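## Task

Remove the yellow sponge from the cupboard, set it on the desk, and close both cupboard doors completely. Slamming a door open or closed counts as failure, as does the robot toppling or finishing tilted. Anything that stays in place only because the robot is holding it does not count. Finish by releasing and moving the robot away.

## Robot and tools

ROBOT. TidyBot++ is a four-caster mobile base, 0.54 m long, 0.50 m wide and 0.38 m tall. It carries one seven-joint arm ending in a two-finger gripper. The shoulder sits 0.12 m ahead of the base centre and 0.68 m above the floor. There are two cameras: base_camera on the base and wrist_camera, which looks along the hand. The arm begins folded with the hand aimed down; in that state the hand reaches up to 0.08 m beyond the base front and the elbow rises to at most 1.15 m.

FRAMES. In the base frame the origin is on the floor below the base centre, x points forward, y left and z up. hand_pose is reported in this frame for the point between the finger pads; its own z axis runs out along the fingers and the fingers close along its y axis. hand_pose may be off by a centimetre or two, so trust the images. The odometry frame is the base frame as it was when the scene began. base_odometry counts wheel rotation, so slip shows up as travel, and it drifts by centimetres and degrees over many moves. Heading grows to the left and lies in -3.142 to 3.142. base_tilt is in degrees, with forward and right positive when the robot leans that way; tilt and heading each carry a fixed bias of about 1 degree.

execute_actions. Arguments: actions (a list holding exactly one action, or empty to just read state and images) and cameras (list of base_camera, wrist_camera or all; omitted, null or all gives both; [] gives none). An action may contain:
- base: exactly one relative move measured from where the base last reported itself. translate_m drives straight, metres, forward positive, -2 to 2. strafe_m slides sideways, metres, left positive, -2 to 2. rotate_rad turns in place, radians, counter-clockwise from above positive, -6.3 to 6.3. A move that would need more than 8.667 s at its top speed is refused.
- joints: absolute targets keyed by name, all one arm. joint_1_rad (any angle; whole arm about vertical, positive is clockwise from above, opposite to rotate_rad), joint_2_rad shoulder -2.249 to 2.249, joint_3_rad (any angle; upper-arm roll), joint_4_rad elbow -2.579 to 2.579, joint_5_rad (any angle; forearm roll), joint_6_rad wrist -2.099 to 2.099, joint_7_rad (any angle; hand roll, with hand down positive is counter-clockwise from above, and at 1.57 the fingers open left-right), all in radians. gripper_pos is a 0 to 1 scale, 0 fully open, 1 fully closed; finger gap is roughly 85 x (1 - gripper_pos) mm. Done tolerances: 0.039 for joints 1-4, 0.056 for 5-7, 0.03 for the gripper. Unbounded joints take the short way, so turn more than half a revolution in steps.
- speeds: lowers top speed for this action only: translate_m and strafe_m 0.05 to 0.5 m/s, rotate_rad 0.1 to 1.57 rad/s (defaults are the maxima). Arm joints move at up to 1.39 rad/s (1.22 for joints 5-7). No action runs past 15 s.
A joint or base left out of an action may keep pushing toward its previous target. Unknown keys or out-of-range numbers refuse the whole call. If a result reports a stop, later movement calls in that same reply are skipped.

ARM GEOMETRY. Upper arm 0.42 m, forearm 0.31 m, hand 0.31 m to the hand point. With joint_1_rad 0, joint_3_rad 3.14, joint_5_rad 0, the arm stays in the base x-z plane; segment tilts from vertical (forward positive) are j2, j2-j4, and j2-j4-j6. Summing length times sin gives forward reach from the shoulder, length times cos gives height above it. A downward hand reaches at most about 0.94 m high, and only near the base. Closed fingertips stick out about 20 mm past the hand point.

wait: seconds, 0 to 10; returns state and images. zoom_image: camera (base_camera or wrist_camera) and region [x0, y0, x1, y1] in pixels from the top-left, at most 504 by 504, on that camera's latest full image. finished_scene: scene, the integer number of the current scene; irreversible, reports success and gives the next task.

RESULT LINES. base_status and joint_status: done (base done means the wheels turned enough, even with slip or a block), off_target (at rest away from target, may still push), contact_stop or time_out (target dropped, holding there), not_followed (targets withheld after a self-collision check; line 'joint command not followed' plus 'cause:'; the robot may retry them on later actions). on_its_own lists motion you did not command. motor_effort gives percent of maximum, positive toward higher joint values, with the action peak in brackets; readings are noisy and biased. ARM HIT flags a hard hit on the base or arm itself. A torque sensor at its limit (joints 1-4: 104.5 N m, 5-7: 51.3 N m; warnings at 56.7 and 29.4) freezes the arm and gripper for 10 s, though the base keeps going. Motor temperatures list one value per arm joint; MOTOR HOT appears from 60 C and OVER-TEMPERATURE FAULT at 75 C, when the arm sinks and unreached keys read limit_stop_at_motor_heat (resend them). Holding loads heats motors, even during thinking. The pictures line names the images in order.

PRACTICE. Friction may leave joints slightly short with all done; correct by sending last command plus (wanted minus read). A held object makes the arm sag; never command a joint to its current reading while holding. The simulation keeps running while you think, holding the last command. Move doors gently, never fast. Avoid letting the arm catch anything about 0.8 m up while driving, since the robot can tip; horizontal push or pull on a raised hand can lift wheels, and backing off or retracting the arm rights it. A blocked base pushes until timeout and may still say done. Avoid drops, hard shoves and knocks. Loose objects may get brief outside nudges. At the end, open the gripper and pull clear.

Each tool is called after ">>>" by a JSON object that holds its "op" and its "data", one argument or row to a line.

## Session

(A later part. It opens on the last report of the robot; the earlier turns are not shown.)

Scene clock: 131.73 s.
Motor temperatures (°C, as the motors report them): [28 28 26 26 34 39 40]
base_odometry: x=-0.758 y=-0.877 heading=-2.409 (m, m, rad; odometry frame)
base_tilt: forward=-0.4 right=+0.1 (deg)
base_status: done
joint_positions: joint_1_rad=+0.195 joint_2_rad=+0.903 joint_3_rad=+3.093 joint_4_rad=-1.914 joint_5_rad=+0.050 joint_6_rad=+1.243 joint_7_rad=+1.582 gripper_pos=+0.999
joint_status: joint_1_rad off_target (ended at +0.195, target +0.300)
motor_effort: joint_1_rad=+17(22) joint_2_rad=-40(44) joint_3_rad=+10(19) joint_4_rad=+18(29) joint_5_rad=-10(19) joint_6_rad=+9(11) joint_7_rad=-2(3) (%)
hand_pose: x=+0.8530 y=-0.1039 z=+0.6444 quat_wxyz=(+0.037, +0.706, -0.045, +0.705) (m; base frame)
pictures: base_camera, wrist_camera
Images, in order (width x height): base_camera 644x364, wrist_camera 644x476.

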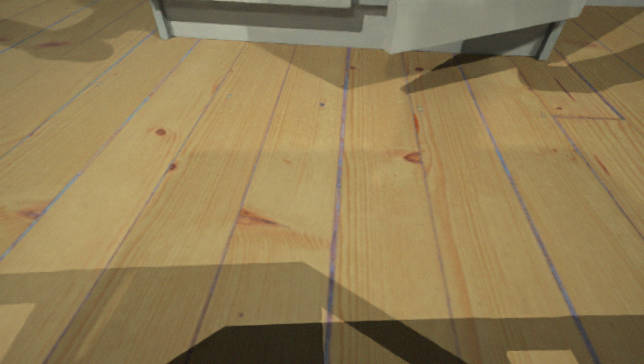

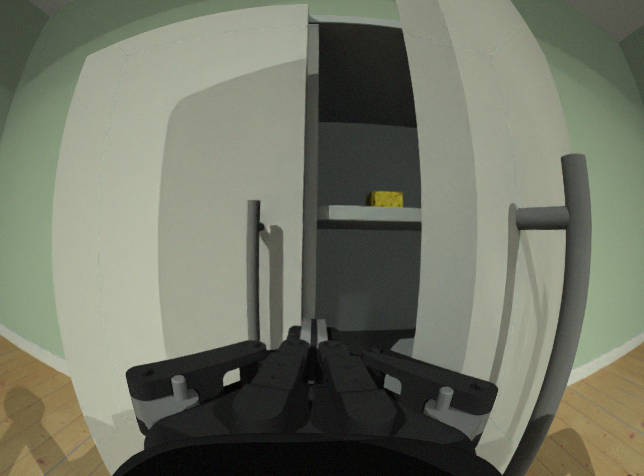

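>>> {"op": "execute_actions", "data": {
  "actions": [
    {"base":{"strafe_m":0.12},"joints":{"joint_1_rad":0.0},"speeds":{"strafe_m":0.2}}
  ],
  "cameras": []
}}

>>> {"op": "execute_actions", "data": {
  "actions": [
    {"base":{"translate_m":-0.1},"speeds":{"translate_m":0.2}}
  ],
  "cameras": []
}}

>>> {"op": "execute_actions", "data": {
  "actions": [
    {"joints":{"joint_5_rad":1.1}}
  ],
  "cameras": []
}}

>>> {"op": "execute_actions", "data": {
  "actions": [
    {"base":{"translate_m":0.27},"speeds":{"translate_m":0.15}}
  ]
}}

Scene clock: 139.57 s.
Motor temperatures (°C, as the motors report them): [28 28 26 26 34 39 40]
base_odometry: x=-0.678 y=-0.966 heading=-2.409 (m, m, rad; odometry frame)
base_tilt: forward=-0.4 right=+0.1 (deg)
base_status: done
joint_positions: joint_1_rad=+0.001 joint_2_rad=+0.904 joint_3_rad=+3.133 joint_4_rad=-1.898 joint_5_rad=+0.028 joint_6_rad=+1.243 joint_7_rad=+1.582 gripper_pos=+0.999
joint_status: all done
motor_effort: joint_1_rad=+1(16) joint_2_rad=-41(44) joint_3_rad=-1(11) joint_4_rad=+13(18) joint_5_rad=-1(10) joint_6_rad=+9(11) joint_7_rad=-1(2) (%)
hand_pose: x=+0.8654 y=+0.0126 z=+0.6496 quat_wxyz=(-0.006, +0.703, +0.016, +0.711) (m; base frame)
pictures: none
No camera images: the call's "cameras" was empty. Leave "cameras" out to get every camera's image.

Scene clock: 140.83 s.
Motor temperatures (°C, as the motors report them): [28 28 26 26 34 39 40]
base_odometry: x=-0.603 y=-0.899 heading=-2.409 (m, m, rad; odometry frame)
base_tilt: forward=-0.4 right=+0.1 (deg)
base_status: done
joint_positions: joint_1_rad=+0.001 joint_2_rad=+0.904 joint_3_rad=+3.133 joint_4_rad=-1.897 joint_5_rad=+0.028 joint_6_rad=+1.243 joint_7_rad=+1.582 gripper_pos=+0.999
joint_status: not commanded
motor_effort: joint_1_rad=+0(1) joint_2_rad=-41(43) joint_3_rad=-1(2) joint_4_rad=+13(15) joint_5_rad=-1(1) joint_6_rad=+9(10) joint_7_rad=-1(1) (%)
hand_pose: x=+0.8656 y=+0.0126 z=+0.6498 quat_wxyz=(-0.006, +0.703, +0.016, +0.711) (m; base frame)
pictures: none
No camera images: the call's "cameras" was empty. Leave "cameras" out to get every camera's image.

Scene clock: 142.23 s.
Motor temperatures (°C, as the motors report them): [28 28 26 26 34 39 40]
base_odometry: x=-0.603 y=-0.899 heading=-2.409 (m, m, rad; odometry frame)
base_tilt: forward=-0.4 right=+0.1 (deg)
base_status: not commanded
joint_positions: joint_1_rad=+0.002 joint_2_rad=+0.904 joint_3_rad=+3.134 joint_4_rad=-1.897 joint_5_rad=+1.086 joint_6_rad=+1.243 joint_7_rad=+1.582 gripper_pos=+0.999
joint_status: all done
motor_effort: joint_1_rad=+0(3) joint_2_rad=-38(41) joint_3_rad=-5(5) joint_4_rad=+11(13) joint_5_rad=-4(4) joint_6_rad=+8(9) joint_7_rad=-1(1) (%)
hand_pose: x=+0.7167 y=+0.2642 z=+0.5990 quat_wxyz=(-0.224, +0.597, +0.468, +0.612) (m; base frame)
pictures: none
No camera images: the call's "cameras" was empty. Leave "cameras" out to get every camera's image.

Scene clock: 144.70 s.
Motor temperatures (°C, as the motors report them): [28 28 26 26 34 39 40]
base_odometry: x=-0.804 y=-1.080 heading=-2.409 (m, m, rad; odometry frame)
base_tilt: forward=-0.4 right=+0.2 (deg)
base_status: done
joint_positions: joint_1_rad=+0.002 joint_2_rad=+0.904 joint_3_rad=+3.134 joint_4_rad=-1.895 joint_5_rad=+1.086 joint_6_rad=+1.243 joint_7_rad=+1.582 gripper_pos=+0.999
joint_status: not commanded
motor_effort: joint_1_rad=-1(1) joint_2_rad=-38(40) joint_3_rad=-5(6) joint_4_rad=+10(12) joint_5_rad=-3(5) joint_6_rad=+9(9) joint_7_rad=-1(2) (%)
hand_pose: x=+0.7171 y=+0.2642 z=+0.5992 quat_wxyz=(-0.224, +0.597, +0.468, +0.612) (m; base frame)
pictures: base_camera, wrist_camera
Images, in order (width x height): base_camera 644x364, wrist_camera 644x476.

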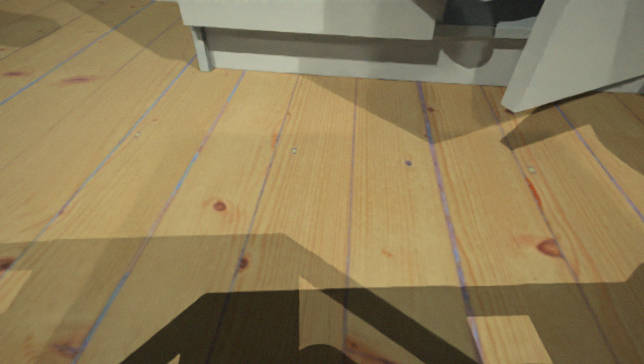

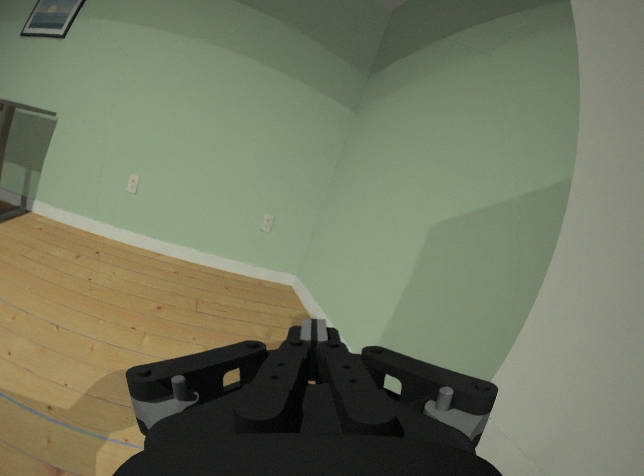

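>>> {"op": "execute_actions", "data": {
  "actions": [
    {"base":{"translate_m":-0.2},"speeds":{"translate_m":0.3}}
  ],
  "cameras": []
}}

>>> {"op": "execute_actions", "data": {
  "actions": [
    {"joints":{"joint_5_rad":-1.1}}
  ],
  "cameras": []
}}

>>> {"op": "execute_actions", "data": {
  "actions": [
    {"base":{"translate_m":0.2},"speeds":{"translate_m":0.15}}
  ]
}}

Scene clock: 151.17 s.
Motor temperatures (°C, as the motors report them): [28 28 26 26 34 39 40]
base_odometry: x=-0.655 y=-0.946 heading=-2.408 (m, m, rad; odometry frame)
base_tilt: forward=-0.4 right=+0.1 (deg)
base_status: done
joint_positions: joint_1_rad=+0.001 joint_2_rad=+0.904 joint_3_rad=+3.134 joint_4_rad=-1.895 joint_5_rad=+1.086 joint_6_rad=+1.243 joint_7_rad=+1.582 gripper_pos=+0.999
joint_status: not commanded
motor_effort: joint_1_rad=+0(2) joint_2_rad=-38(40) joint_3_rad=-5(6) joint_4_rad=+10(12) joint_5_rad=-4(4) joint_6_rad=+8(9) joint_7_rad=-1(1) (%)
hand_pose: x=+0.7173 y=+0.2644 z=+0.5995 quat_wxyz=(-0.224, +0.597, +0.468, +0.612) (m; base frame)
pictures: none
No camera images: the call's "cameras" was empty. Leave "cameras" out to get every camera's image.

Scene clock: 153.47 s.
Motor temperatures (°C, as the motors report them): [28 28 26 26 34 39 40]
base_odometry: x=-0.655 y=-0.946 heading=-2.408 (m, m, rad; odometry frame)
base_tilt: forward=-0.4 right=+0.2 (deg)
base_status: not commanded
joint_positions: joint_1_rad=+0.001 joint_2_rad=+0.904 joint_3_rad=+3.134 joint_4_rad=-1.894 joint_5_rad=-1.086 joint_6_rad=+1.243 joint_7_rad=+1.582 gripper_pos=+0.999
joint_status: all done
motor_effort: joint_1_rad=-1(2) joint_2_rad=-38(41) joint_3_rad=+3(5) joint_4_rad=+11(13) joint_5_rad=+2(3) joint_6_rad=+8(9) joint_7_rad=-1(1) (%)
hand_pose: x=+0.7201 y=-0.2564 z=+0.5967 quat_wxyz=(+0.225, +0.605, -0.462, +0.608) (m; base frame)
pictures: none
No camera images: the call's "cameras" was empty. Leave "cameras" out to get every camera's image.

Scene clock: 155.47 s.
Motor temperatures (°C, as the motors report them): [28 28 26 26 34 39 40]
base_odometry: x=-0.804 y=-1.080 heading=-2.408 (m, m, rad; odometry frame)
base_tilt: forward=-0.4 right=+0.1 (deg)
base_status: done
joint_positions: joint_1_rad=-0.036 joint_2_rad=+0.901 joint_3_rad=+3.125 joint_4_rad=-1.894 joint_5_rad=-1.087 joint_6_rad=+1.243 joint_7_rad=+1.582 gripper_pos=+0.999
joint_status: not commanded
motor_effort: joint_1_rad=+8(10) joint_2_rad=-37(43) joint_3_rad=+9(10) joint_4_rad=+10(16) joint_5_rad=-1(4) joint_6_rad=+9(12) joint_7_rad=-2(1) (%)
hand_pose: x=+0.7298 y=-0.2310 z=+0.5964 quat_wxyz=(+0.210, +0.614, -0.452, +0.611) (m; base frame)
pictures: base_camera, wrist_camera
Images, in order (width x height): base_camera 644x364, wrist_camera 644x476.

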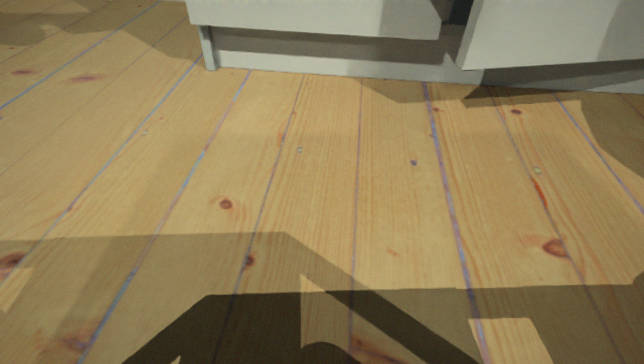

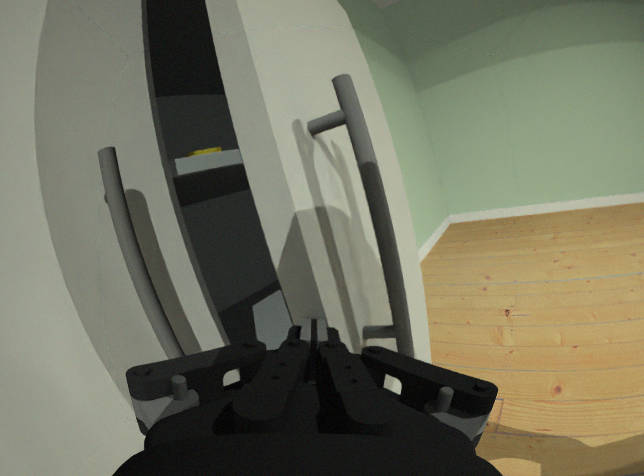

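>>> {"op": "execute_actions", "data": {
  "actions": [
    {"base":{"translate_m":-0.3}}
  ],
  "cameras": []
}}

>>> {"op": "execute_actions", "data": {
  "actions": [
    {"base":{"strafe_m":-0.2},"joints":{"joint_5_rad":0.0,"gripper_pos":0}}
  ]
}}

Scene clock: 163.73 s.
Motor temperatures (°C, as the motors report them): [28 28 26 26 34 39 40]
base_odometry: x=-0.581 y=-0.879 heading=-2.407 (m, m, rad; odometry frame)
base_tilt: forward=-0.4 right=+0.1 (deg)
base_status: done
joint_positions: joint_1_rad=-0.006 joint_2_rad=+0.902 joint_3_rad=+3.129 joint_4_rad=-1.893 joint_5_rad=-1.087 joint_6_rad=+1.243 joint_7_rad=+1.582 gripper_pos=+0.999
joint_status: not commanded
motor_effort: joint_1_rad=+0(8) joint_2_rad=-38(41) joint_3_rad=+3(9) joint_4_rad=+10(11) joint_5_rad=+2(2) joint_6_rad=+8(13) joint_7_rad=-1(1) (%)
hand_pose: x=+0.7227 y=-0.2506 z=+0.5973 quat_wxyz=(+0.220, +0.606, -0.461, +0.609) (m; base frame)
pictures: none
No camera images: the call's "cameras" was empty. Leave "cameras" out to get every camera's image.

Scene clock: 165.40 s.
Motor temperatures (°C, as the motors report them): [28 28 26 26 34 39 40]
base_odometry: x=-0.715 y=-0.731 heading=-2.408 (m, m, rad; odometry frame)
base_tilt: forward=-0.3 right=+0.2 (deg)
base_status: done
joint_positions: joint_1_rad=+0.003 joint_2_rad=+0.902 joint_3_rad=+3.132 joint_4_rad=-1.892 joint_5_rad=-0.018 joint_6_rad=+1.243 joint_7_rad=+1.582 gripper_pos=+0.000
joint_status: all done
motor_effort: joint_1_rad=+0(4) joint_2_rad=-41(41) joint_3_rad=-1(5) joint_4_rad=+13(13) joint_5_rad=-1(3) joint_6_rad=+9(9) joint_7_rad=-1(1) (%)
hand_pose: x=+0.8672 y=-0.0020 z=+0.6533 quat_wxyz=(+0.005, +0.700, -0.006, +0.714) (m; base frame)
pictures: base_camera, wrist_camera
Images, in order (width x height): base_camera 644x364, wrist_camera 644x476.

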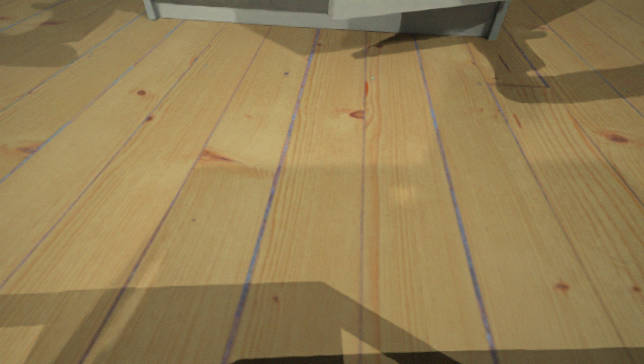

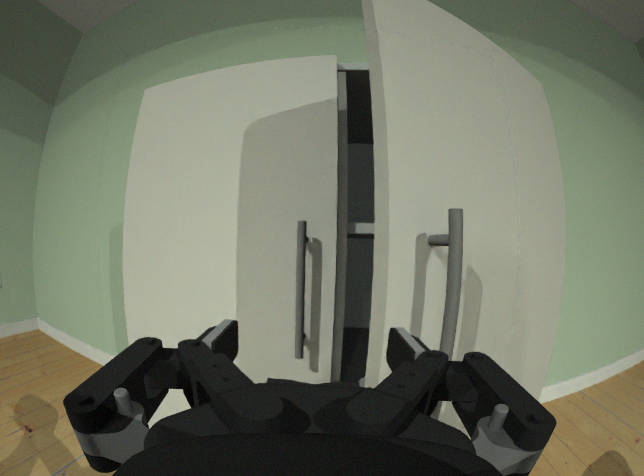

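>>> {"op": "execute_actions", "data": {
  "actions": [
    {"base":{"strafe_m":-0.15}}
  ],
  "cameras": []
}}

>>> {"op": "execute_actions", "data": {
  "actions": [
    {"base":{"translate_m":0.08},"speeds":{"translate_m":0.1}}
  ],
  "cameras": ["wrist_camera"]
}}

Scene clock: 170.47 s.
Motor temperatures (°C, as the motors report them): [28 28 26 26 34 39 40]
base_odometry: x=-0.815 y=-0.619 heading=-2.408 (m, m, rad; odometry frame)
base_tilt: forward=-0.4 right=+0.2 (deg)
base_status: done
joint_positions: joint_1_rad=+0.007 joint_2_rad=+0.902 joint_3_rad=+3.133 joint_4_rad=-1.892 joint_5_rad=-0.018 joint_6_rad=+1.243 joint_7_rad=+1.582 gripper_pos=+0.000
joint_status: not commanded
motor_effort: joint_1_rad=+0(3) joint_2_rad=-41(41) joint_3_rad=-1(3) joint_4_rad=+12(13) joint_5_rad=-1(0) joint_6_rad=+9(9) joint_7_rad=-2(1) (%)
hand_pose: x=+0.8672 y=-0.0050 z=+0.6533 quat_wxyz=(+0.006, +0.700, -0.007, +0.714) (m; base frame)
pictures: none
No camera images: the call's "cameras" was empty. Leave "cameras" out to get every camera's image.

Scene clock: 171.83 s.
Motor temperatures (°C, as the motors report them): [28 28 26 26 34 39 40]
base_odometry: x=-0.875 y=-0.673 heading=-2.408 (m, m, rad; odometry frame)
base_tilt: forward=-0.4 right=+0.1 (deg)
base_status: done
joint_positions: joint_1_rad=+0.007 joint_2_rad=+0.902 joint_3_rad=+3.133 joint_4_rad=-1.892 joint_5_rad=-0.018 joint_6_rad=+1.243 joint_7_rad=+1.582 gripper_pos=+0.000
joint_status: not commanded
motor_effort: joint_1_rad=+0(1) joint_2_rad=-41(43) joint_3_rad=-1(1) joint_4_rad=+13(14) joint_5_rad=-1(1) joint_6_rad=+9(9) joint_7_rad=-1(1) (%)
hand_pose: x=+0.8673 y=-0.0050 z=+0.6534 quat_wxyz=(+0.006, +0.700, -0.007, +0.714) (m; base frame)
pictures: wrist_camera
Images, in order (width x height): wrist_camera 644x476.

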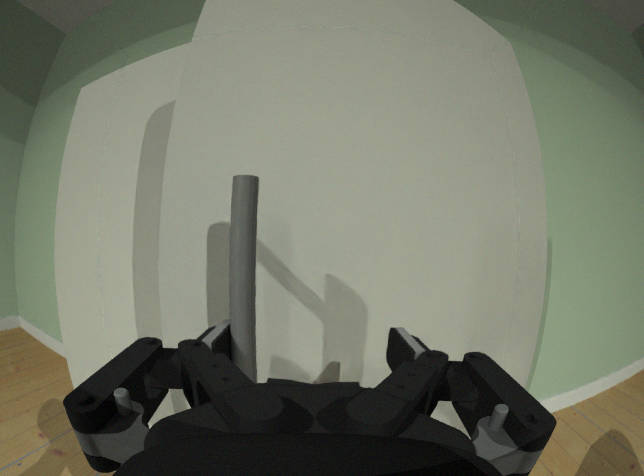

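Overshot; handle is just inside the left finger.

>>> {"op": "execute_actions", "data": {
  "actions": [
    {"base":{"strafe_m":0.035},"speeds":{"strafe_m":0.05}}
  ],
  "cameras": ["wrist_camera"]
}}

>>> {"op": "execute_actions", "data": {
  "actions": [
    {"joints":{"gripper_pos":1}}
  ],
  "cameras": ["wrist_camera"]
}}

Scene clock: 178.63 s.
Motor temperatures (°C, as the motors report them): [28 28 26 26 34 39 40]
base_odometry: x=-0.852 y=-0.699 heading=-2.408 (m, m, rad; odometry frame)
base_tilt: forward=-0.4 right=+0.1 (deg)
base_status: done
joint_positions: joint_1_rad=+0.004 joint_2_rad=+0.902 joint_3_rad=+3.133 joint_4_rad=-1.892 joint_5_rad=-0.018 joint_6_rad=+1.243 joint_7_rad=+1.582 gripper_pos=+0.000
joint_status: not commanded
motor_effort: joint_1_rad=+0(3) joint_2_rad=-41(41) joint_3_rad=-1(3) joint_4_rad=+13(13) joint_5_rad=-1(0) joint_6_rad=+9(9) joint_7_rad=-1(1) (%)
hand_pose: x=+0.8673 y=-0.0026 z=+0.6534 quat_wxyz=(+0.005, +0.700, -0.006, +0.714) (m; base frame)
pictures: wrist_camera
Images, in order (width x height): wrist_camera 644x476.

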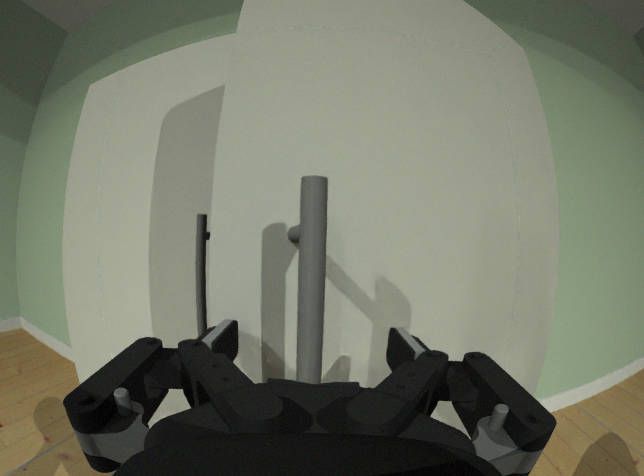

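Scene clock: 179.73 s.
Motor temperatures (°C, as the motors report them): [28 29 26 26 34 39 40]
base_odometry: x=-0.852 y=-0.699 heading=-2.408 (m, m, rad; odometry frame)
base_tilt: forward=-0.4 right=+0.1 (deg)
base_status: not commanded
joint_positions: joint_1_rad=+0.001 joint_2_rad=+0.902 joint_3_rad=+3.134 joint_4_rad=-1.892 joint_5_rad=-0.016 joint_6_rad=+1.243 joint_7_rad=+1.582 gripper_pos=+0.885
joint_status: gripper_pos off_target (ended at +0.885, target +1.000)
motor_effort: joint_1_rad=+2(6) joint_2_rad=-40(41) joint_3_rad=+0(4) joint_4_rad=+13(14) joint_5_rad=-2(6) joint_6_rad=+8(9) joint_7_rad=-2(2) (%)
hand_pose: x=+0.8673 y=-0.0001 z=+0.6534 quat_wxyz=(+0.004, +0.700, -0.004, +0.714) (m; base frame)
pictures: wrist_camera
Images, in order (width x height): wrist_camera 644x476.

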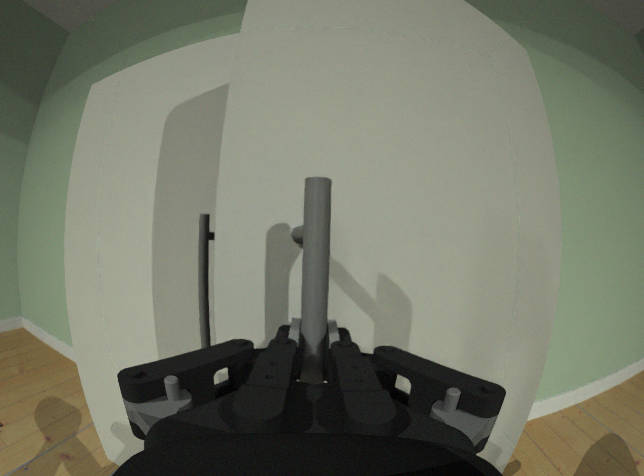

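>>> {"op": "execute_actions", "data": {
  "actions": [
    {"base":{"translate_m":-0.06},"speeds":{"translate_m":0.05}}
  ],
  "cameras": []
}}

>>> {"op": "execute_actions", "data": {
  "actions": [
    {"base":{"strafe_m":-0.08},"speeds":{"strafe_m":0.05}}
  ],
  "cameras": []
}}

>>> {"op": "execute_actions", "data": {
  "actions": [
    {"base":{"translate_m":-0.05},"speeds":{"translate_m":0.05}}
  ],
  "cameras": []
}}

>>> {"op": "execute_actions", "data": {
  "actions": [
    {"base":{"strafe_m":-0.09},"speeds":{"strafe_m":0.05}}
  ],
  "cameras": []
}}

>>> {"op": "execute_actions", "data": {
  "actions": [
    {"base":{"translate_m":-0.04},"speeds":{"translate_m":0.05}}
  ],
  "cameras": []
}}

>>> {"op": "execute_actions", "data": {
  "actions": [
    {"base":{"strafe_m":-0.09},"speeds":{"strafe_m":0.05}}
  ]
}}

Scene clock: 189.93 s.
Motor temperatures (°C, as the motors report them): [28 29 26 26 34 39 40]
base_odometry: x=-0.807 y=-0.659 heading=-2.408 (m, m, rad; odometry frame)
base_tilt: forward=-0.4 right=+0.2 (deg)
base_status: done
joint_positions: joint_1_rad=+0.022 joint_2_rad=+0.903 joint_3_rad=+3.147 joint_4_rad=-1.890 joint_5_rad=-0.016 joint_6_rad=+1.243 joint_7_rad=+1.582 gripper_pos=+0.886
joint_status: not commanded
motor_effort: joint_1_rad=-4(7) joint_2_rad=-41(46) joint_3_rad=-5(6) joint_4_rad=+11(15) joint_5_rad=+2(2) joint_6_rad=+9(12) joint_7_rad=-2(2) (%)
hand_pose: x=+0.8677 y=-0.0223 z=+0.6535 quat_wxyz=(+0.018, +0.700, -0.010, +0.714) (m; base frame)
pictures: none
No camera images: the call's "cameras" was empty. Leave "cameras" out to get every camera's image.

Scene clock: 192.03 s.
Motor temperatures (°C, as the motors report them): [28 29 26 26 34 39 40]
base_odometry: x=-0.860 y=-0.599 heading=-2.408 (m, m, rad; odometry frame)
base_tilt: forward=-0.4 right=+0.2 (deg)
base_status: done
joint_positions: joint_1_rad=-0.050 joint_2_rad=+0.903 joint_3_rad=+3.117 joint_4_rad=-1.892 joint_5_rad=+0.009 joint_6_rad=+1.243 joint_7_rad=+1.582 gripper_pos=+0.886
joint_status: not commanded
motor_effort: joint_1_rad=+12(13) joint_2_rad=-39(43) joint_3_rad=+6(7) joint_4_rad=+16(17) joint_5_rad=-7(9) joint_6_rad=+8(10) joint_7_rad=-3(3) (%)
hand_pose: x=+0.8654 y=+0.0535 z=+0.6532 quat_wxyz=(-0.028, +0.700, +0.024, +0.713) (m; base frame)
pictures: none
No camera images: the call's "cameras" was empty. Leave "cameras" out to get every camera's image.

Scene clock: 193.53 s.
Motor temperatures (°C, as the motors report them): [28 29 26 26 34 39 40]
base_odometry: x=-0.823 y=-0.566 heading=-2.408 (m, m, rad; odometry frame)
base_tilt: forward=-0.4 right=+0.1 (deg)
base_status: done
joint_positions: joint_1_rad=-0.001 joint_2_rad=+0.903 joint_3_rad=+3.131 joint_4_rad=-1.891 joint_5_rad=+0.009 joint_6_rad=+1.243 joint_7_rad=+1.582 gripper_pos=+0.886
joint_status: not commanded
motor_effort: joint_1_rad=+0(11) joint_2_rad=-40(44) joint_3_rad=-2(6) joint_4_rad=+12(17) joint_5_rad=-2(8) joint_6_rad=+9(11) joint_7_rad=-2(3) (%)
hand_pose: x=+0.8676 y=+0.0099 z=+0.6534 quat_wxyz=(-0.003, +0.700, +0.008, +0.714) (m; base frame)
pictures: none
No camera images: the call's "cameras" was empty. Leave "cameras" out to get every camera's image.

Scene clock: 195.83 s.
Motor temperatures (°C, as the motors report them): [28 29 26 26 34 39 40]
base_odometry: x=-0.884 y=-0.499 heading=-2.408 (m, m, rad; odometry frame)
base_tilt: forward=-0.4 right=+0.1 (deg)
base_status: done
joint_positions: joint_1_rad=-0.073 joint_2_rad=+0.902 joint_3_rad=+3.101 joint_4_rad=-1.895 joint_5_rad=+0.030 joint_6_rad=+1.243 joint_7_rad=+1.582 gripper_pos=+0.886
joint_status: not commanded
motor_effort: joint_1_rad=+16(18) joint_2_rad=-38(43) joint_3_rad=+9(10) joint_4_rad=+16(18) joint_5_rad=-11(12) joint_6_rad=+7(10) joint_7_rad=-3(3) (%)
hand_pose: x=+0.8613 y=+0.0849 z=+0.6530 quat_wxyz=(-0.049, +0.700, +0.041, +0.712) (m; base frame)
pictures: none
No camera images: the call's "cameras" was empty. Leave "cameras" out to get every camera's image.

Scene clock: 197.13 s.
Motor temperatures (°C, as the motors report them): [28 29 26 26 34 39 40]
base_odometry: x=-0.854 y=-0.472 heading=-2.408 (m, m, rad; odometry frame)
base_tilt: forward=-0.4 right=+0.2 (deg)
base_status: done
joint_positions: joint_1_rad=-0.019 joint_2_rad=+0.901 joint_3_rad=+3.119 joint_4_rad=-1.895 joint_5_rad=+0.030 joint_6_rad=+1.243 joint_7_rad=+1.582 gripper_pos=+0.886
joint_status: not commanded
motor_effort: joint_1_rad=+3(14) joint_2_rad=-43(44) joint_3_rad=+0(9) joint_4_rad=+14(17) joint_5_rad=-3(11) joint_6_rad=+10(11) joint_7_rad=-2(3) (%)
hand_pose: x=+0.8656 y=+0.0357 z=+0.6533 quat_wxyz=(-0.020, +0.700, +0.023, +0.713) (m; base frame)
pictures: none
No camera images: the call's "cameras" was empty. Leave "cameras" out to get every camera's image.

Scene clock: 199.43 s.
Motor temperatures (°C, as the motors report them): [28 29 26 26 34 39 40]
base_odometry: x=-0.914 y=-0.405 heading=-2.407 (m, m, rad; odometry frame)
base_tilt: forward=-0.4 right=+0.2 (deg)
base_status: done
joint_positions: joint_1_rad=-0.085 joint_2_rad=+0.899 joint_3_rad=+3.092 joint_4_rad=-1.903 joint_5_rad=+0.043 joint_6_rad=+1.243 joint_7_rad=+1.582 gripper_pos=+0.886
joint_status: not commanded
motor_effort: joint_1_rad=+18(19) joint_2_rad=-37(43) joint_3_rad=+10(11) joint_4_rad=+18(19) joint_5_rad=-13(14) joint_6_rad=+7(11) joint_7_rad=-3(4) (%)
hand_pose: x=+0.8572 y=+0.1007 z=+0.6529 quat_wxyz=(-0.060, +0.700, +0.050, +0.710) (m; base frame)
pictures: base_camera, wrist_camera
Images, in order (width x height): base_camera 644x364, wrist_camera 644x476.

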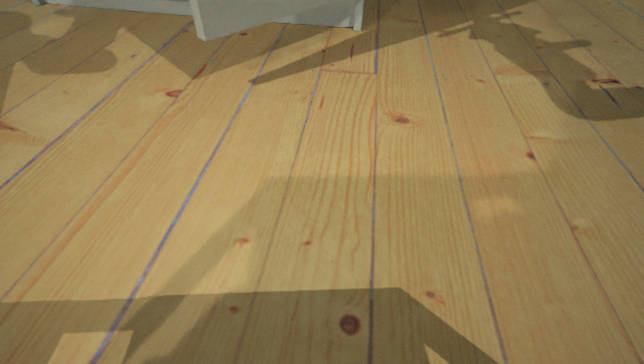

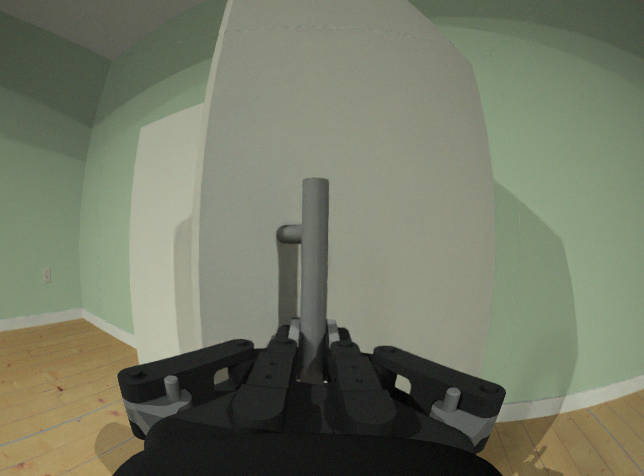

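>>> {"op": "execute_actions", "data": {
  "actions": [
    {"base":{"translate_m":-0.09},"speeds":{"translate_m":0.05}}
  ],
  "cameras": []
}}

>>> {"op": "execute_actions", "data": {
  "actions": [
    {"base":{"strafe_m":-0.09},"speeds":{"strafe_m":0.05}}
  ],
  "cameras": []
}}

>>> {"op": "execute_actions", "data": {
  "actions": [
    {"base":{"translate_m":-0.04},"speeds":{"translate_m":0.05}}
  ],
  "cameras": []
}}

>>> {"op": "execute_actions", "data": {
  "actions": [
    {"base":{"strafe_m":-0.08},"speeds":{"strafe_m":0.05}}
  ]
}}

Scene clock: 206.43 s.
Motor temperatures (°C, as the motors report them): [28 29 26 26 34 39 40]
base_odometry: x=-0.848 y=-0.345 heading=-2.408 (m, m, rad; odometry frame)
base_tilt: forward=-0.4 right=+0.2 (deg)
base_status: done
joint_positions: joint_1_rad=+0.035 joint_2_rad=+0.915 joint_3_rad=+3.157 joint_4_rad=-1.865 joint_5_rad=+0.006 joint_6_rad=+1.241 joint_7_rad=+1.582 gripper_pos=+0.889
joint_status: not commanded
motor_effort: joint_1_rad=-5(15) joint_2_rad=-47(50) joint_3_rad=-5(9) joint_4_rad=+8(20) joint_5_rad=+2(12) joint_6_rad=+14(16) joint_7_rad=-1(4) (%)
hand_pose: x=+0.8743 y=-0.0306 z=+0.6541 quat_wxyz=(+0.023, +0.696, -0.005, +0.718) (m; base frame)
pictures: none
No camera images: the call's "cameras" was empty. Leave "cameras" out to get every camera's image.

Scene clock: 208.73 s.
Motor temperatures (°C, as the motors report them): [28 29 26 26 34 39 40]
base_odometry: x=-0.908 y=-0.278 heading=-2.408 (m, m, rad; odometry frame)
base_tilt: forward=-0.4 right=+0.2 (deg)
base_status: done
joint_positions: joint_1_rad=-0.030 joint_2_rad=+0.898 joint_3_rad=+3.130 joint_4_rad=-1.901 joint_5_rad=+0.006 joint_6_rad=+1.244 joint_7_rad=+1.582 gripper_pos=+0.889
joint_status: not commanded
motor_effort: joint_1_rad=+7(9) joint_2_rad=-36(48) joint_3_rad=+3(5) joint_4_rad=+15(18) joint_5_rad=-6(7) joint_6_rad=+5(14) joint_7_rad=-3(3) (%)
hand_pose: x=+0.8643 y=+0.0311 z=+0.6532 quat_wxyz=(-0.014, +0.701, +0.016, +0.713) (m; base frame)
pictures: none
No camera images: the call's "cameras" was empty. Leave "cameras" out to get every camera's image.

Scene clock: 210.10 s.
Motor temperatures (°C, as the motors report them): [28 29 26 26 34 39 40]
base_odometry: x=-0.879 y=-0.252 heading=-2.408 (m, m, rad; odometry frame)
base_tilt: forward=-0.4 right=+0.2 (deg)
base_status: done
joint_positions: joint_1_rad=+0.015 joint_2_rad=+0.930 joint_3_rad=+3.146 joint_4_rad=-1.818 joint_5_rad=+0.006 joint_6_rad=+1.214 joint_7_rad=+1.580 gripper_pos=+0.894
joint_status: not commanded
motor_effort: joint_1_rad=-1(6) joint_2_rad=-49(52) joint_3_rad=-2(6) joint_4_rad=+4(15) joint_5_rad=-3(6) joint_6_rad=+17(20) joint_7_rad=-1(3) (%)
hand_pose: x=+0.8878 y=-0.0105 z=+0.6542 quat_wxyz=(+0.010, +0.694, +0.001, +0.720) (m; base frame)
pictures: none
No camera images: the call's "cameras" was empty. Leave "cameras" out to get every camera's image.

Scene clock: 212.20 s.
Motor temperatures (°C, as the motors report them): [28 29 26 26 34 39 40]
base_odometry: x=-0.932 y=-0.192 heading=-2.408 (m, m, rad; odometry frame)
base_tilt: forward=-0.4 right=+0.1 (deg)
base_status: done
joint_positions: joint_1_rad=-0.034 joint_2_rad=+0.919 joint_3_rad=+3.137 joint_4_rad=-1.844 joint_5_rad=+0.028 joint_6_rad=+1.219 joint_7_rad=+1.580 gripper_pos=+0.894
joint_status: not commanded
motor_effort: joint_1_rad=+6(10) joint_2_rad=-41(48) joint_3_rad=+2(4) joint_4_rad=+6(8) joint_5_rad=-9(12) joint_6_rad=+9(15) joint_7_rad=-3(4) (%)
hand_pose: x=+0.8800 y=+0.0378 z=+0.6536 quat_wxyz=(-0.017, +0.697, +0.027, +0.717) (m; base frame)
pictures: base_camera, wrist_camera
Images, in order (width x height): base_camera 644x364, wrist_camera 644x476.

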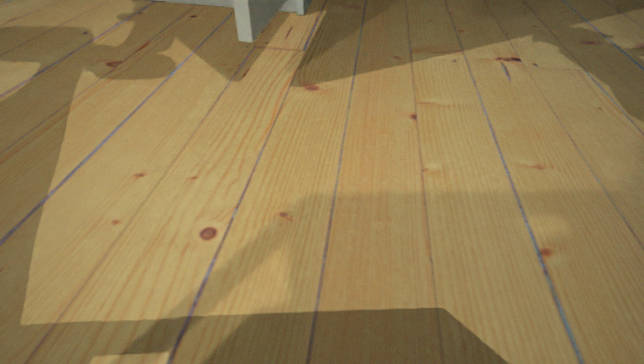

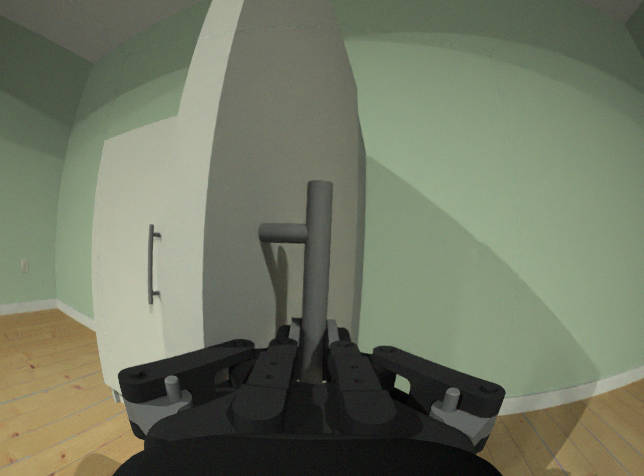

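>>> {"op": "execute_actions", "data": {
  "actions": [
    {"joints":{"gripper_pos":0}}
  ],
  "cameras": []
}}

>>> {"op": "execute_actions", "data": {
  "actions": [
    {"base":{"translate_m":-0.15},"speeds":{"translate_m":0.2}}
  ],
  "cameras": []
}}

>>> {"op": "execute_actions", "data": {
  "actions": [
    {"base":{"strafe_m":0.4},"joints":{"joint_1_rad":0,"joint_2_rad":0.6,"joint_3_rad":3.14,"joint_4_rad":-2.0,"joint_5_rad":-0.02,"joint_6_rad":1.06}}
  ]
}}

Scene clock: 219.73 s.
Motor temperatures (°C, as the motors report them): [28 29 26 26 34 39 40]
base_odometry: x=-0.932 y=-0.192 heading=-2.408 (m, m, rad; odometry frame)
base_tilt: forward=-0.4 right=+0.1 (deg)
base_status: not commanded
joint_positions: joint_1_rad=-0.002 joint_2_rad=+0.917 joint_3_rad=+3.137 joint_4_rad=-1.888 joint_5_rad=+0.028 joint_6_rad=+1.220 joint_7_rad=+1.580 gripper_pos=+0.000
joint_status: all done
motor_effort: joint_1_rad=+0(8) joint_2_rad=-41(43) joint_3_rad=-1(3) joint_4_rad=+13(14) joint_5_rad=-1(12) joint_6_rad=+10(10) joint_7_rad=-1(4) (%)
hand_pose: x=+0.8680 y=+0.0134 z=+0.6371 quat_wxyz=(-0.006, +0.712, +0.017, +0.702) (m; base frame)
pictures: none
No camera images: the call's "cameras" was empty. Leave "cameras" out to get every camera's image.

Scene clock: 221.27 s.
Motor temperatures (°C, as the motors report them): [28 29 26 26 34 39 40]
base_odometry: x=-0.821 y=-0.092 heading=-2.408 (m, m, rad; odometry frame)
base_tilt: forward=-0.4 right=+0.1 (deg)
base_status: done
joint_positions: joint_1_rad=-0.002 joint_2_rad=+0.916 joint_3_rad=+3.137 joint_4_rad=-1.888 joint_5_rad=+0.028 joint_6_rad=+1.220 joint_7_rad=+1.580 gripper_pos=+0.000
joint_status: not commanded
motor_effort: joint_1_rad=+0(1) joint_2_rad=-41(45) joint_3_rad=-1(2) joint_4_rad=+13(14) joint_5_rad=-1(1) joint_6_rad=+9(10) joint_7_rad=-1(1) (%)
hand_pose: x=+0.8679 y=+0.0134 z=+0.6373 quat_wxyz=(-0.006, +0.712, +0.017, +0.702) (m; base frame)
pictures: none
No camera images: the call's "cameras" was empty. Leave "cameras" out to get every camera's image.

Scene clock: 223.43 s.
Motor temperatures (°C, as the motors report them): [28 29 26 26 34 39 40]
base_odometry: x=-0.553 y=-0.389 heading=-2.407 (m, m, rad; odometry frame)
base_tilt: forward=-0.4 right=+0.1 (deg)
base_status: done
joint_positions: joint_1_rad=-0.007 joint_2_rad=+0.606 joint_3_rad=+3.137 joint_4_rad=-1.986 joint_5_rad=+0.020 joint_6_rad=+1.093 joint_7_rad=+1.580 gripper_pos=+0.000
joint_status: all done
motor_effort: joint_1_rad=+0(4) joint_2_rad=-36(43) joint_3_rad=-1(2) joint_4_rad=+16(17) joint_5_rad=+0(2) joint_6_rad=+9(9) joint_7_rad=-1(1) (%)
hand_pose: x=+0.8331 y=+0.0142 z=+0.7818 quat_wxyz=(-0.004, +0.681, +0.015, +0.732) (m; base frame)
pictures: base_camera, wrist_camera
Images, in order (width x height): base_camera 644x364, wrist_camera 644x476.

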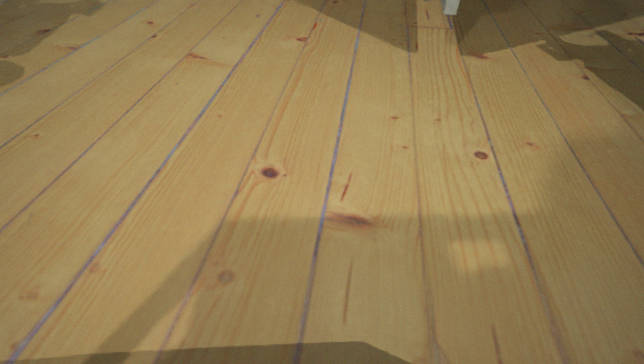

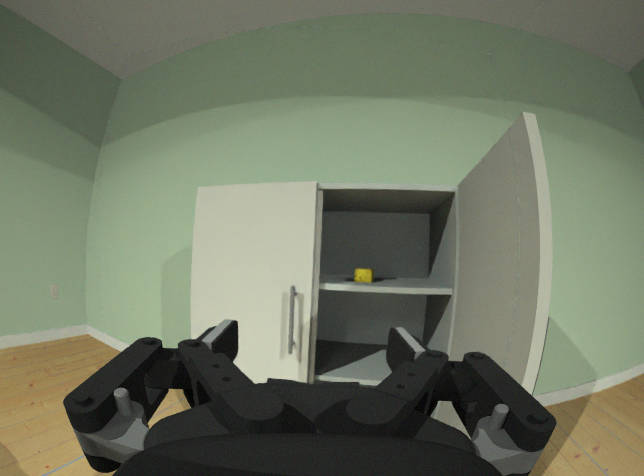

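>>> {"op": "execute_actions", "data": {
  "actions": [
    {"base":{"strafe_m":-0.14},"joints":{"joint_6_rad":0.99}}
  ],
  "cameras": []
}}

>>> {"op": "execute_actions", "data": {
  "actions": [
    {"base":{"translate_m":0.4},"speeds":{"translate_m":0.3}}
  ]
}}

Scene clock: 229.77 s.
Motor temperatures (°C, as the motors report them): [28 29 26 26 34 39 40]
base_odometry: x=-0.647 y=-0.285 heading=-2.407 (m, m, rad; odometry frame)
base_tilt: forward=-0.4 right=+0.2 (deg)
base_status: done
joint_positions: joint_1_rad=+0.004 joint_2_rad=+0.606 joint_3_rad=+3.137 joint_4_rad=-1.990 joint_5_rad=+0.017 joint_6_rad=+1.015 joint_7_rad=+1.580 gripper_pos=+0.000
joint_status: all done
motor_effort: joint_1_rad=+1(4) joint_2_rad=-36(37) joint_3_rad=-1(3) joint_4_rad=+16(17) joint_5_rad=-1(2) joint_6_rad=+9(10) joint_7_rad=-1(1) (%)
hand_pose: x=+0.8330 y=+0.0058 z=+0.7557 quat_wxyz=(+0.000, +0.711, +0.011, +0.703) (m; base frame)
pictures: none
No camera images: the call's "cameras" was empty. Leave "cameras" out to get every camera's image.

Scene clock: 232.07 s.
Motor temperatures (°C, as the motors report them): [28 29 26 26 34 39 40]
base_odometry: x=-0.944 y=-0.553 heading=-2.407 (m, m, rad; odometry frame)
base_tilt: forward=-0.4 right=+0.1 (deg)
base_status: done
joint_positions: joint_1_rad=+0.004 joint_2_rad=+0.606 joint_3_rad=+3.137 joint_4_rad=-1.992 joint_5_rad=+0.017 joint_6_rad=+1.015 joint_7_rad=+1.580 gripper_pos=+0.000
joint_status: not commanded
motor_effort: joint_1_rad=+0(1) joint_2_rad=-36(38) joint_3_rad=-1(1) joint_4_rad=+16(17) joint_5_rad=-1(1) joint_6_rad=+9(9) joint_7_rad=-1(1) (%)
hand_pose: x=+0.8325 y=+0.0058 z=+0.7550 quat_wxyz=(+0.000, +0.711, +0.011, +0.703) (m; base frame)
pictures: base_camera, wrist_camera
Images, in order (width x height): base_camera 644x364, wrist_camera 644x476.

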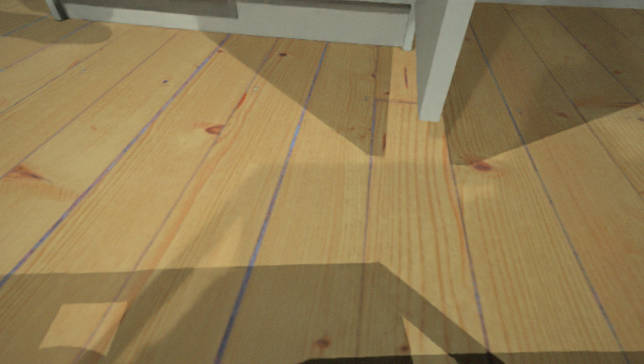

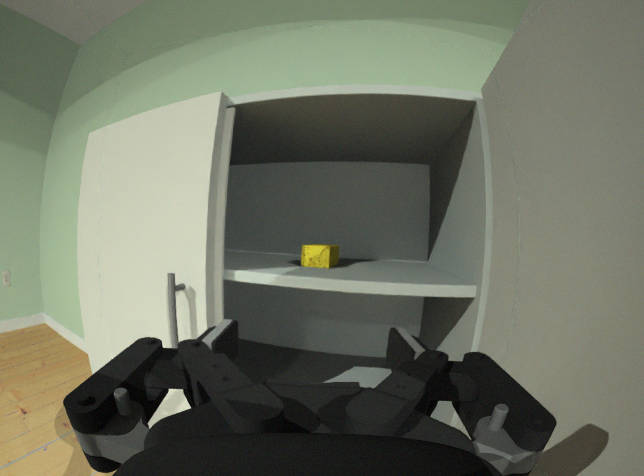

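>>> {"op": "execute_actions", "data": {
  "actions": [
    {"base":{"translate_m":-0.15},"joints":{"joint_2_rad":0.89,"joint_4_rad":-1.2,"joint_6_rad":0.49}}
  ]
}}

Scene clock: 243.23 s.
Motor temperatures (°C, as the motors report them): [28 29 26 26 34 39 40]
base_odometry: x=-0.832 y=-0.452 heading=-2.408 (m, m, rad; odometry frame)
base_tilt: forward=-0.4 right=+0.1 (deg)
base_status: done
joint_positions: joint_1_rad=+0.004 joint_2_rad=+0.870 joint_3_rad=+3.137 joint_4_rad=-1.213 joint_5_rad=+0.017 joint_6_rad=+0.522 joint_7_rad=+1.580 gripper_pos=+0.000
joint_status: all done
motor_effort: joint_1_rad=+0(1) joint_2_rad=-49(50) joint_3_rad=-1(2) joint_4_rad=+22(22) joint_5_rad=-1(1) joint_6_rad=+9(9) joint_7_rad=-1(1) (%)
hand_pose: x=+1.0259 y=+0.0033 z=+0.8026 quat_wxyz=(+0.004, +0.703, +0.010, +0.711) (m; base frame)
pictures: base_camera, wrist_camera
Images, in order (width x height): base_camera 644x364, wrist_camera 644x476.

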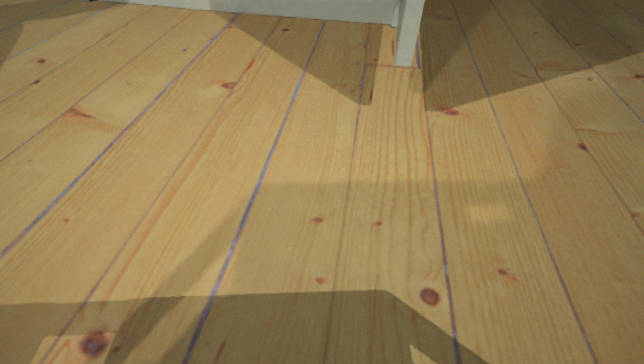

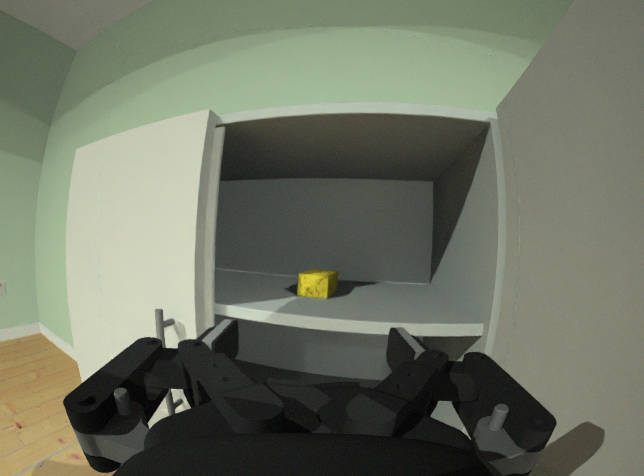

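>>> {"op": "execute_actions", "data": {
  "actions": [
    {"base":{"translate_m":0.22},"joints":{"joint_6_rad":0.44},"speeds":{"translate_m":0.15}}
  ]
}}

Scene clock: 249.53 s.
Motor temperatures (°C, as the motors report them): [28 29 26 26 34 39 40]
base_odometry: x=-0.996 y=-0.600 heading=-2.408 (m, m, rad; odometry frame)
base_tilt: forward=-0.4 right=+0.2 (deg)
base_status: done
joint_positions: joint_1_rad=+0.003 joint_2_rad=+0.874 joint_3_rad=+3.137 joint_4_rad=-1.210 joint_5_rad=+0.017 joint_6_rad=+0.467 joint_7_rad=+1.580 gripper_pos=+0.000
joint_status: all done
motor_effort: joint_1_rad=+0(1) joint_2_rad=-49(51) joint_3_rad=-1(2) joint_4_rad=+22(24) joint_5_rad=-1(2) joint_6_rad=+9(10) joint_7_rad=-2(2) (%)
hand_pose: x=+1.0264 y=+0.0032 z=+0.7831 quat_wxyz=(+0.005, +0.723, +0.010, +0.691) (m; base frame)
pictures: base_camera, wrist_camera
Images, in order (width x height): base_camera 644x364, wrist_camera 644x476.

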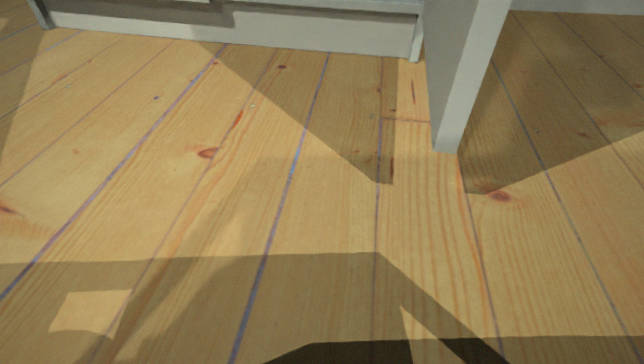

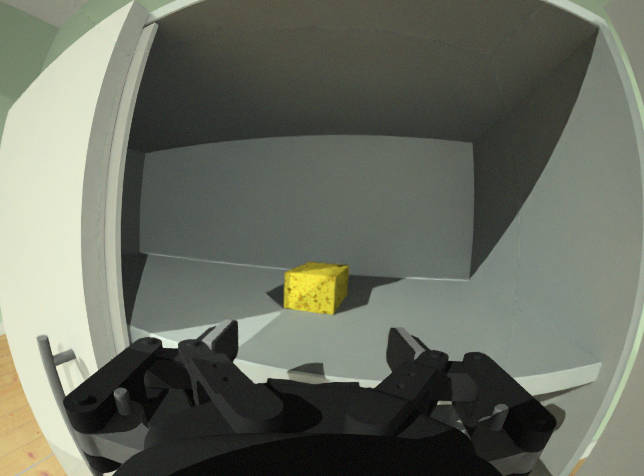

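>>> {"op": "execute_actions", "data": {
  "actions": [
    {"base":{"translate_m":0.1},"speeds":{"translate_m":0.08}}
  ]
}}

Scene clock: 253.77 s.
Motor temperatures (°C, as the motors report them): [28 29 26 26 34 39 40]
base_odometry: x=-1.070 y=-0.667 heading=-2.408 (m, m, rad; odometry frame)
base_tilt: forward=-0.3 right=+0.1 (deg)
base_status: done
joint_positions: joint_1_rad=+0.003 joint_2_rad=+0.875 joint_3_rad=+3.137 joint_4_rad=-1.210 joint_5_rad=+0.017 joint_6_rad=+0.467 joint_7_rad=+1.580 gripper_pos=+0.000
joint_status: not commanded
motor_effort: joint_1_rad=+0(1) joint_2_rad=-50(51) joint_3_rad=-1(1) joint_4_rad=+23(24) joint_5_rad=-1(1) joint_6_rad=+8(9) joint_7_rad=-1(1) (%)
hand_pose: x=+1.0266 y=+0.0032 z=+0.7824 quat_wxyz=(+0.005, +0.723, +0.010, +0.690) (m; base frame)
pictures: base_camera, wrist_camera
Images, in order (width x height): base_camera 644x364, wrist_camera 644x476.

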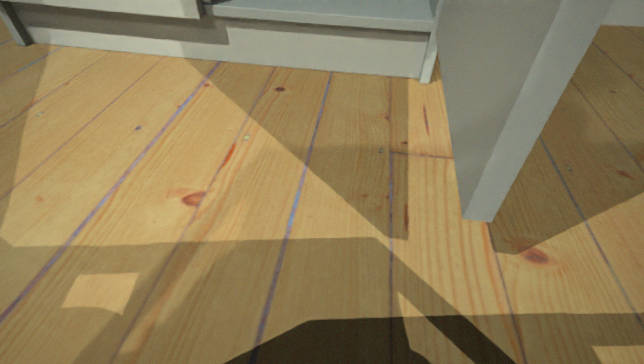

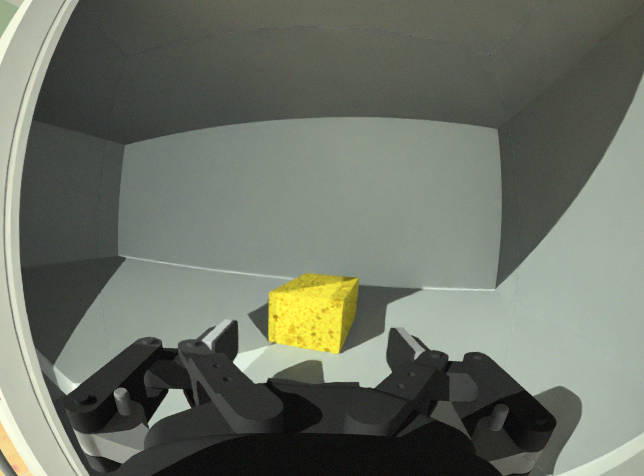

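>>> {"op": "execute_actions", "data": {
  "actions": [
    {"base":{"translate_m":0.07},"speeds":{"translate_m":0.06}}
  ]
}}

>>> {"op": "execute_actions", "data": {
  "actions": [
    {"joints":{"gripper_pos":1}}
  ],
  "cameras": ["wrist_camera"]
}}

Scene clock: 260.60 s.
Motor temperatures (°C, as the motors report them): [28 29 26 26 34 39 40]
base_odometry: x=-1.122 y=-0.713 heading=-2.408 (m, m, rad; odometry frame)
base_tilt: forward=-0.4 right=+0.1 (deg)
base_status: done
joint_positions: joint_1_rad=+0.003 joint_2_rad=+0.875 joint_3_rad=+3.137 joint_4_rad=-1.210 joint_5_rad=+0.017 joint_6_rad=+0.467 joint_7_rad=+1.580 gripper_pos=+0.000
joint_status: not commanded
motor_effort: joint_1_rad=+0(1) joint_2_rad=-49(51) joint_3_rad=-1(1) joint_4_rad=+22(23) joint_5_rad=-1(1) joint_6_rad=+9(9) joint_7_rad=-2(1) (%)
hand_pose: x=+1.0267 y=+0.0032 z=+0.7822 quat_wxyz=(+0.005, +0.723, +0.010, +0.690) (m; base frame)
pictures: base_camera, wrist_camera
Images, in order (width x height): base_camera 644x364, wrist_camera 644x476.

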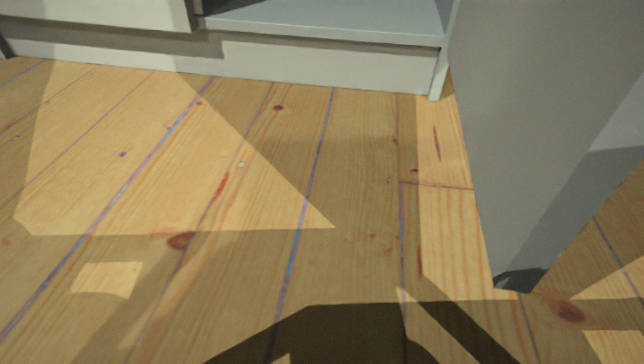

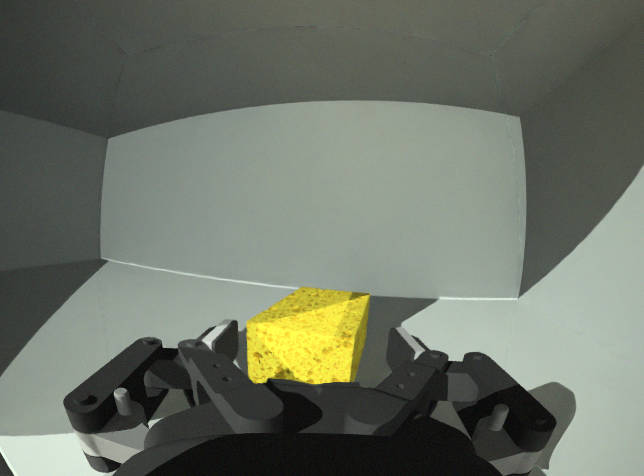

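Scene clock: 261.70 s.
Motor temperatures (°C, as the motors report them): [28 29 26 26 34 39 40]
base_odometry: x=-1.122 y=-0.713 heading=-2.408 (m, m, rad; odometry frame)
base_tilt: forward=-0.4 right=+0.2 (deg)
base_status: not commanded
joint_positions: joint_1_rad=+0.003 joint_2_rad=+0.875 joint_3_rad=+3.137 joint_4_rad=-1.210 joint_5_rad=+0.017 joint_6_rad=+0.467 joint_7_rad=+1.580 gripper_pos=+0.999
joint_status: all done
motor_effort: joint_1_rad=+1(0) joint_2_rad=-49(49) joint_3_rad=-1(1) joint_4_rad=+23(23) joint_5_rad=-1(1) joint_6_rad=+9(9) joint_7_rad=-1(1) (%)
hand_pose: x=+1.0267 y=+0.0032 z=+0.7822 quat_wxyz=(+0.005, +0.723, +0.010, +0.690) (m; base frame)
pictures: wrist_camera
Images, in order (width x height): wrist_camera 644x476.

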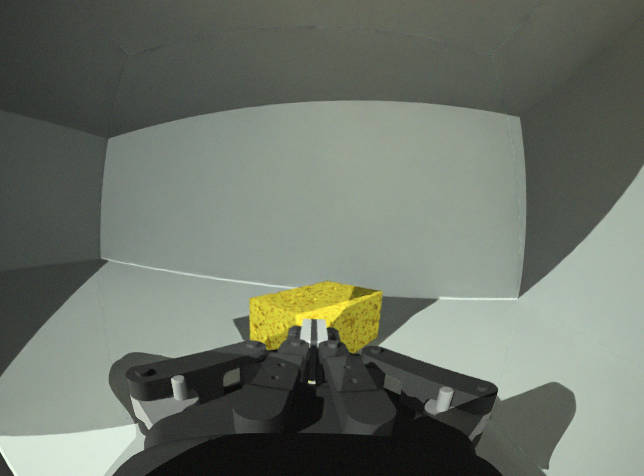

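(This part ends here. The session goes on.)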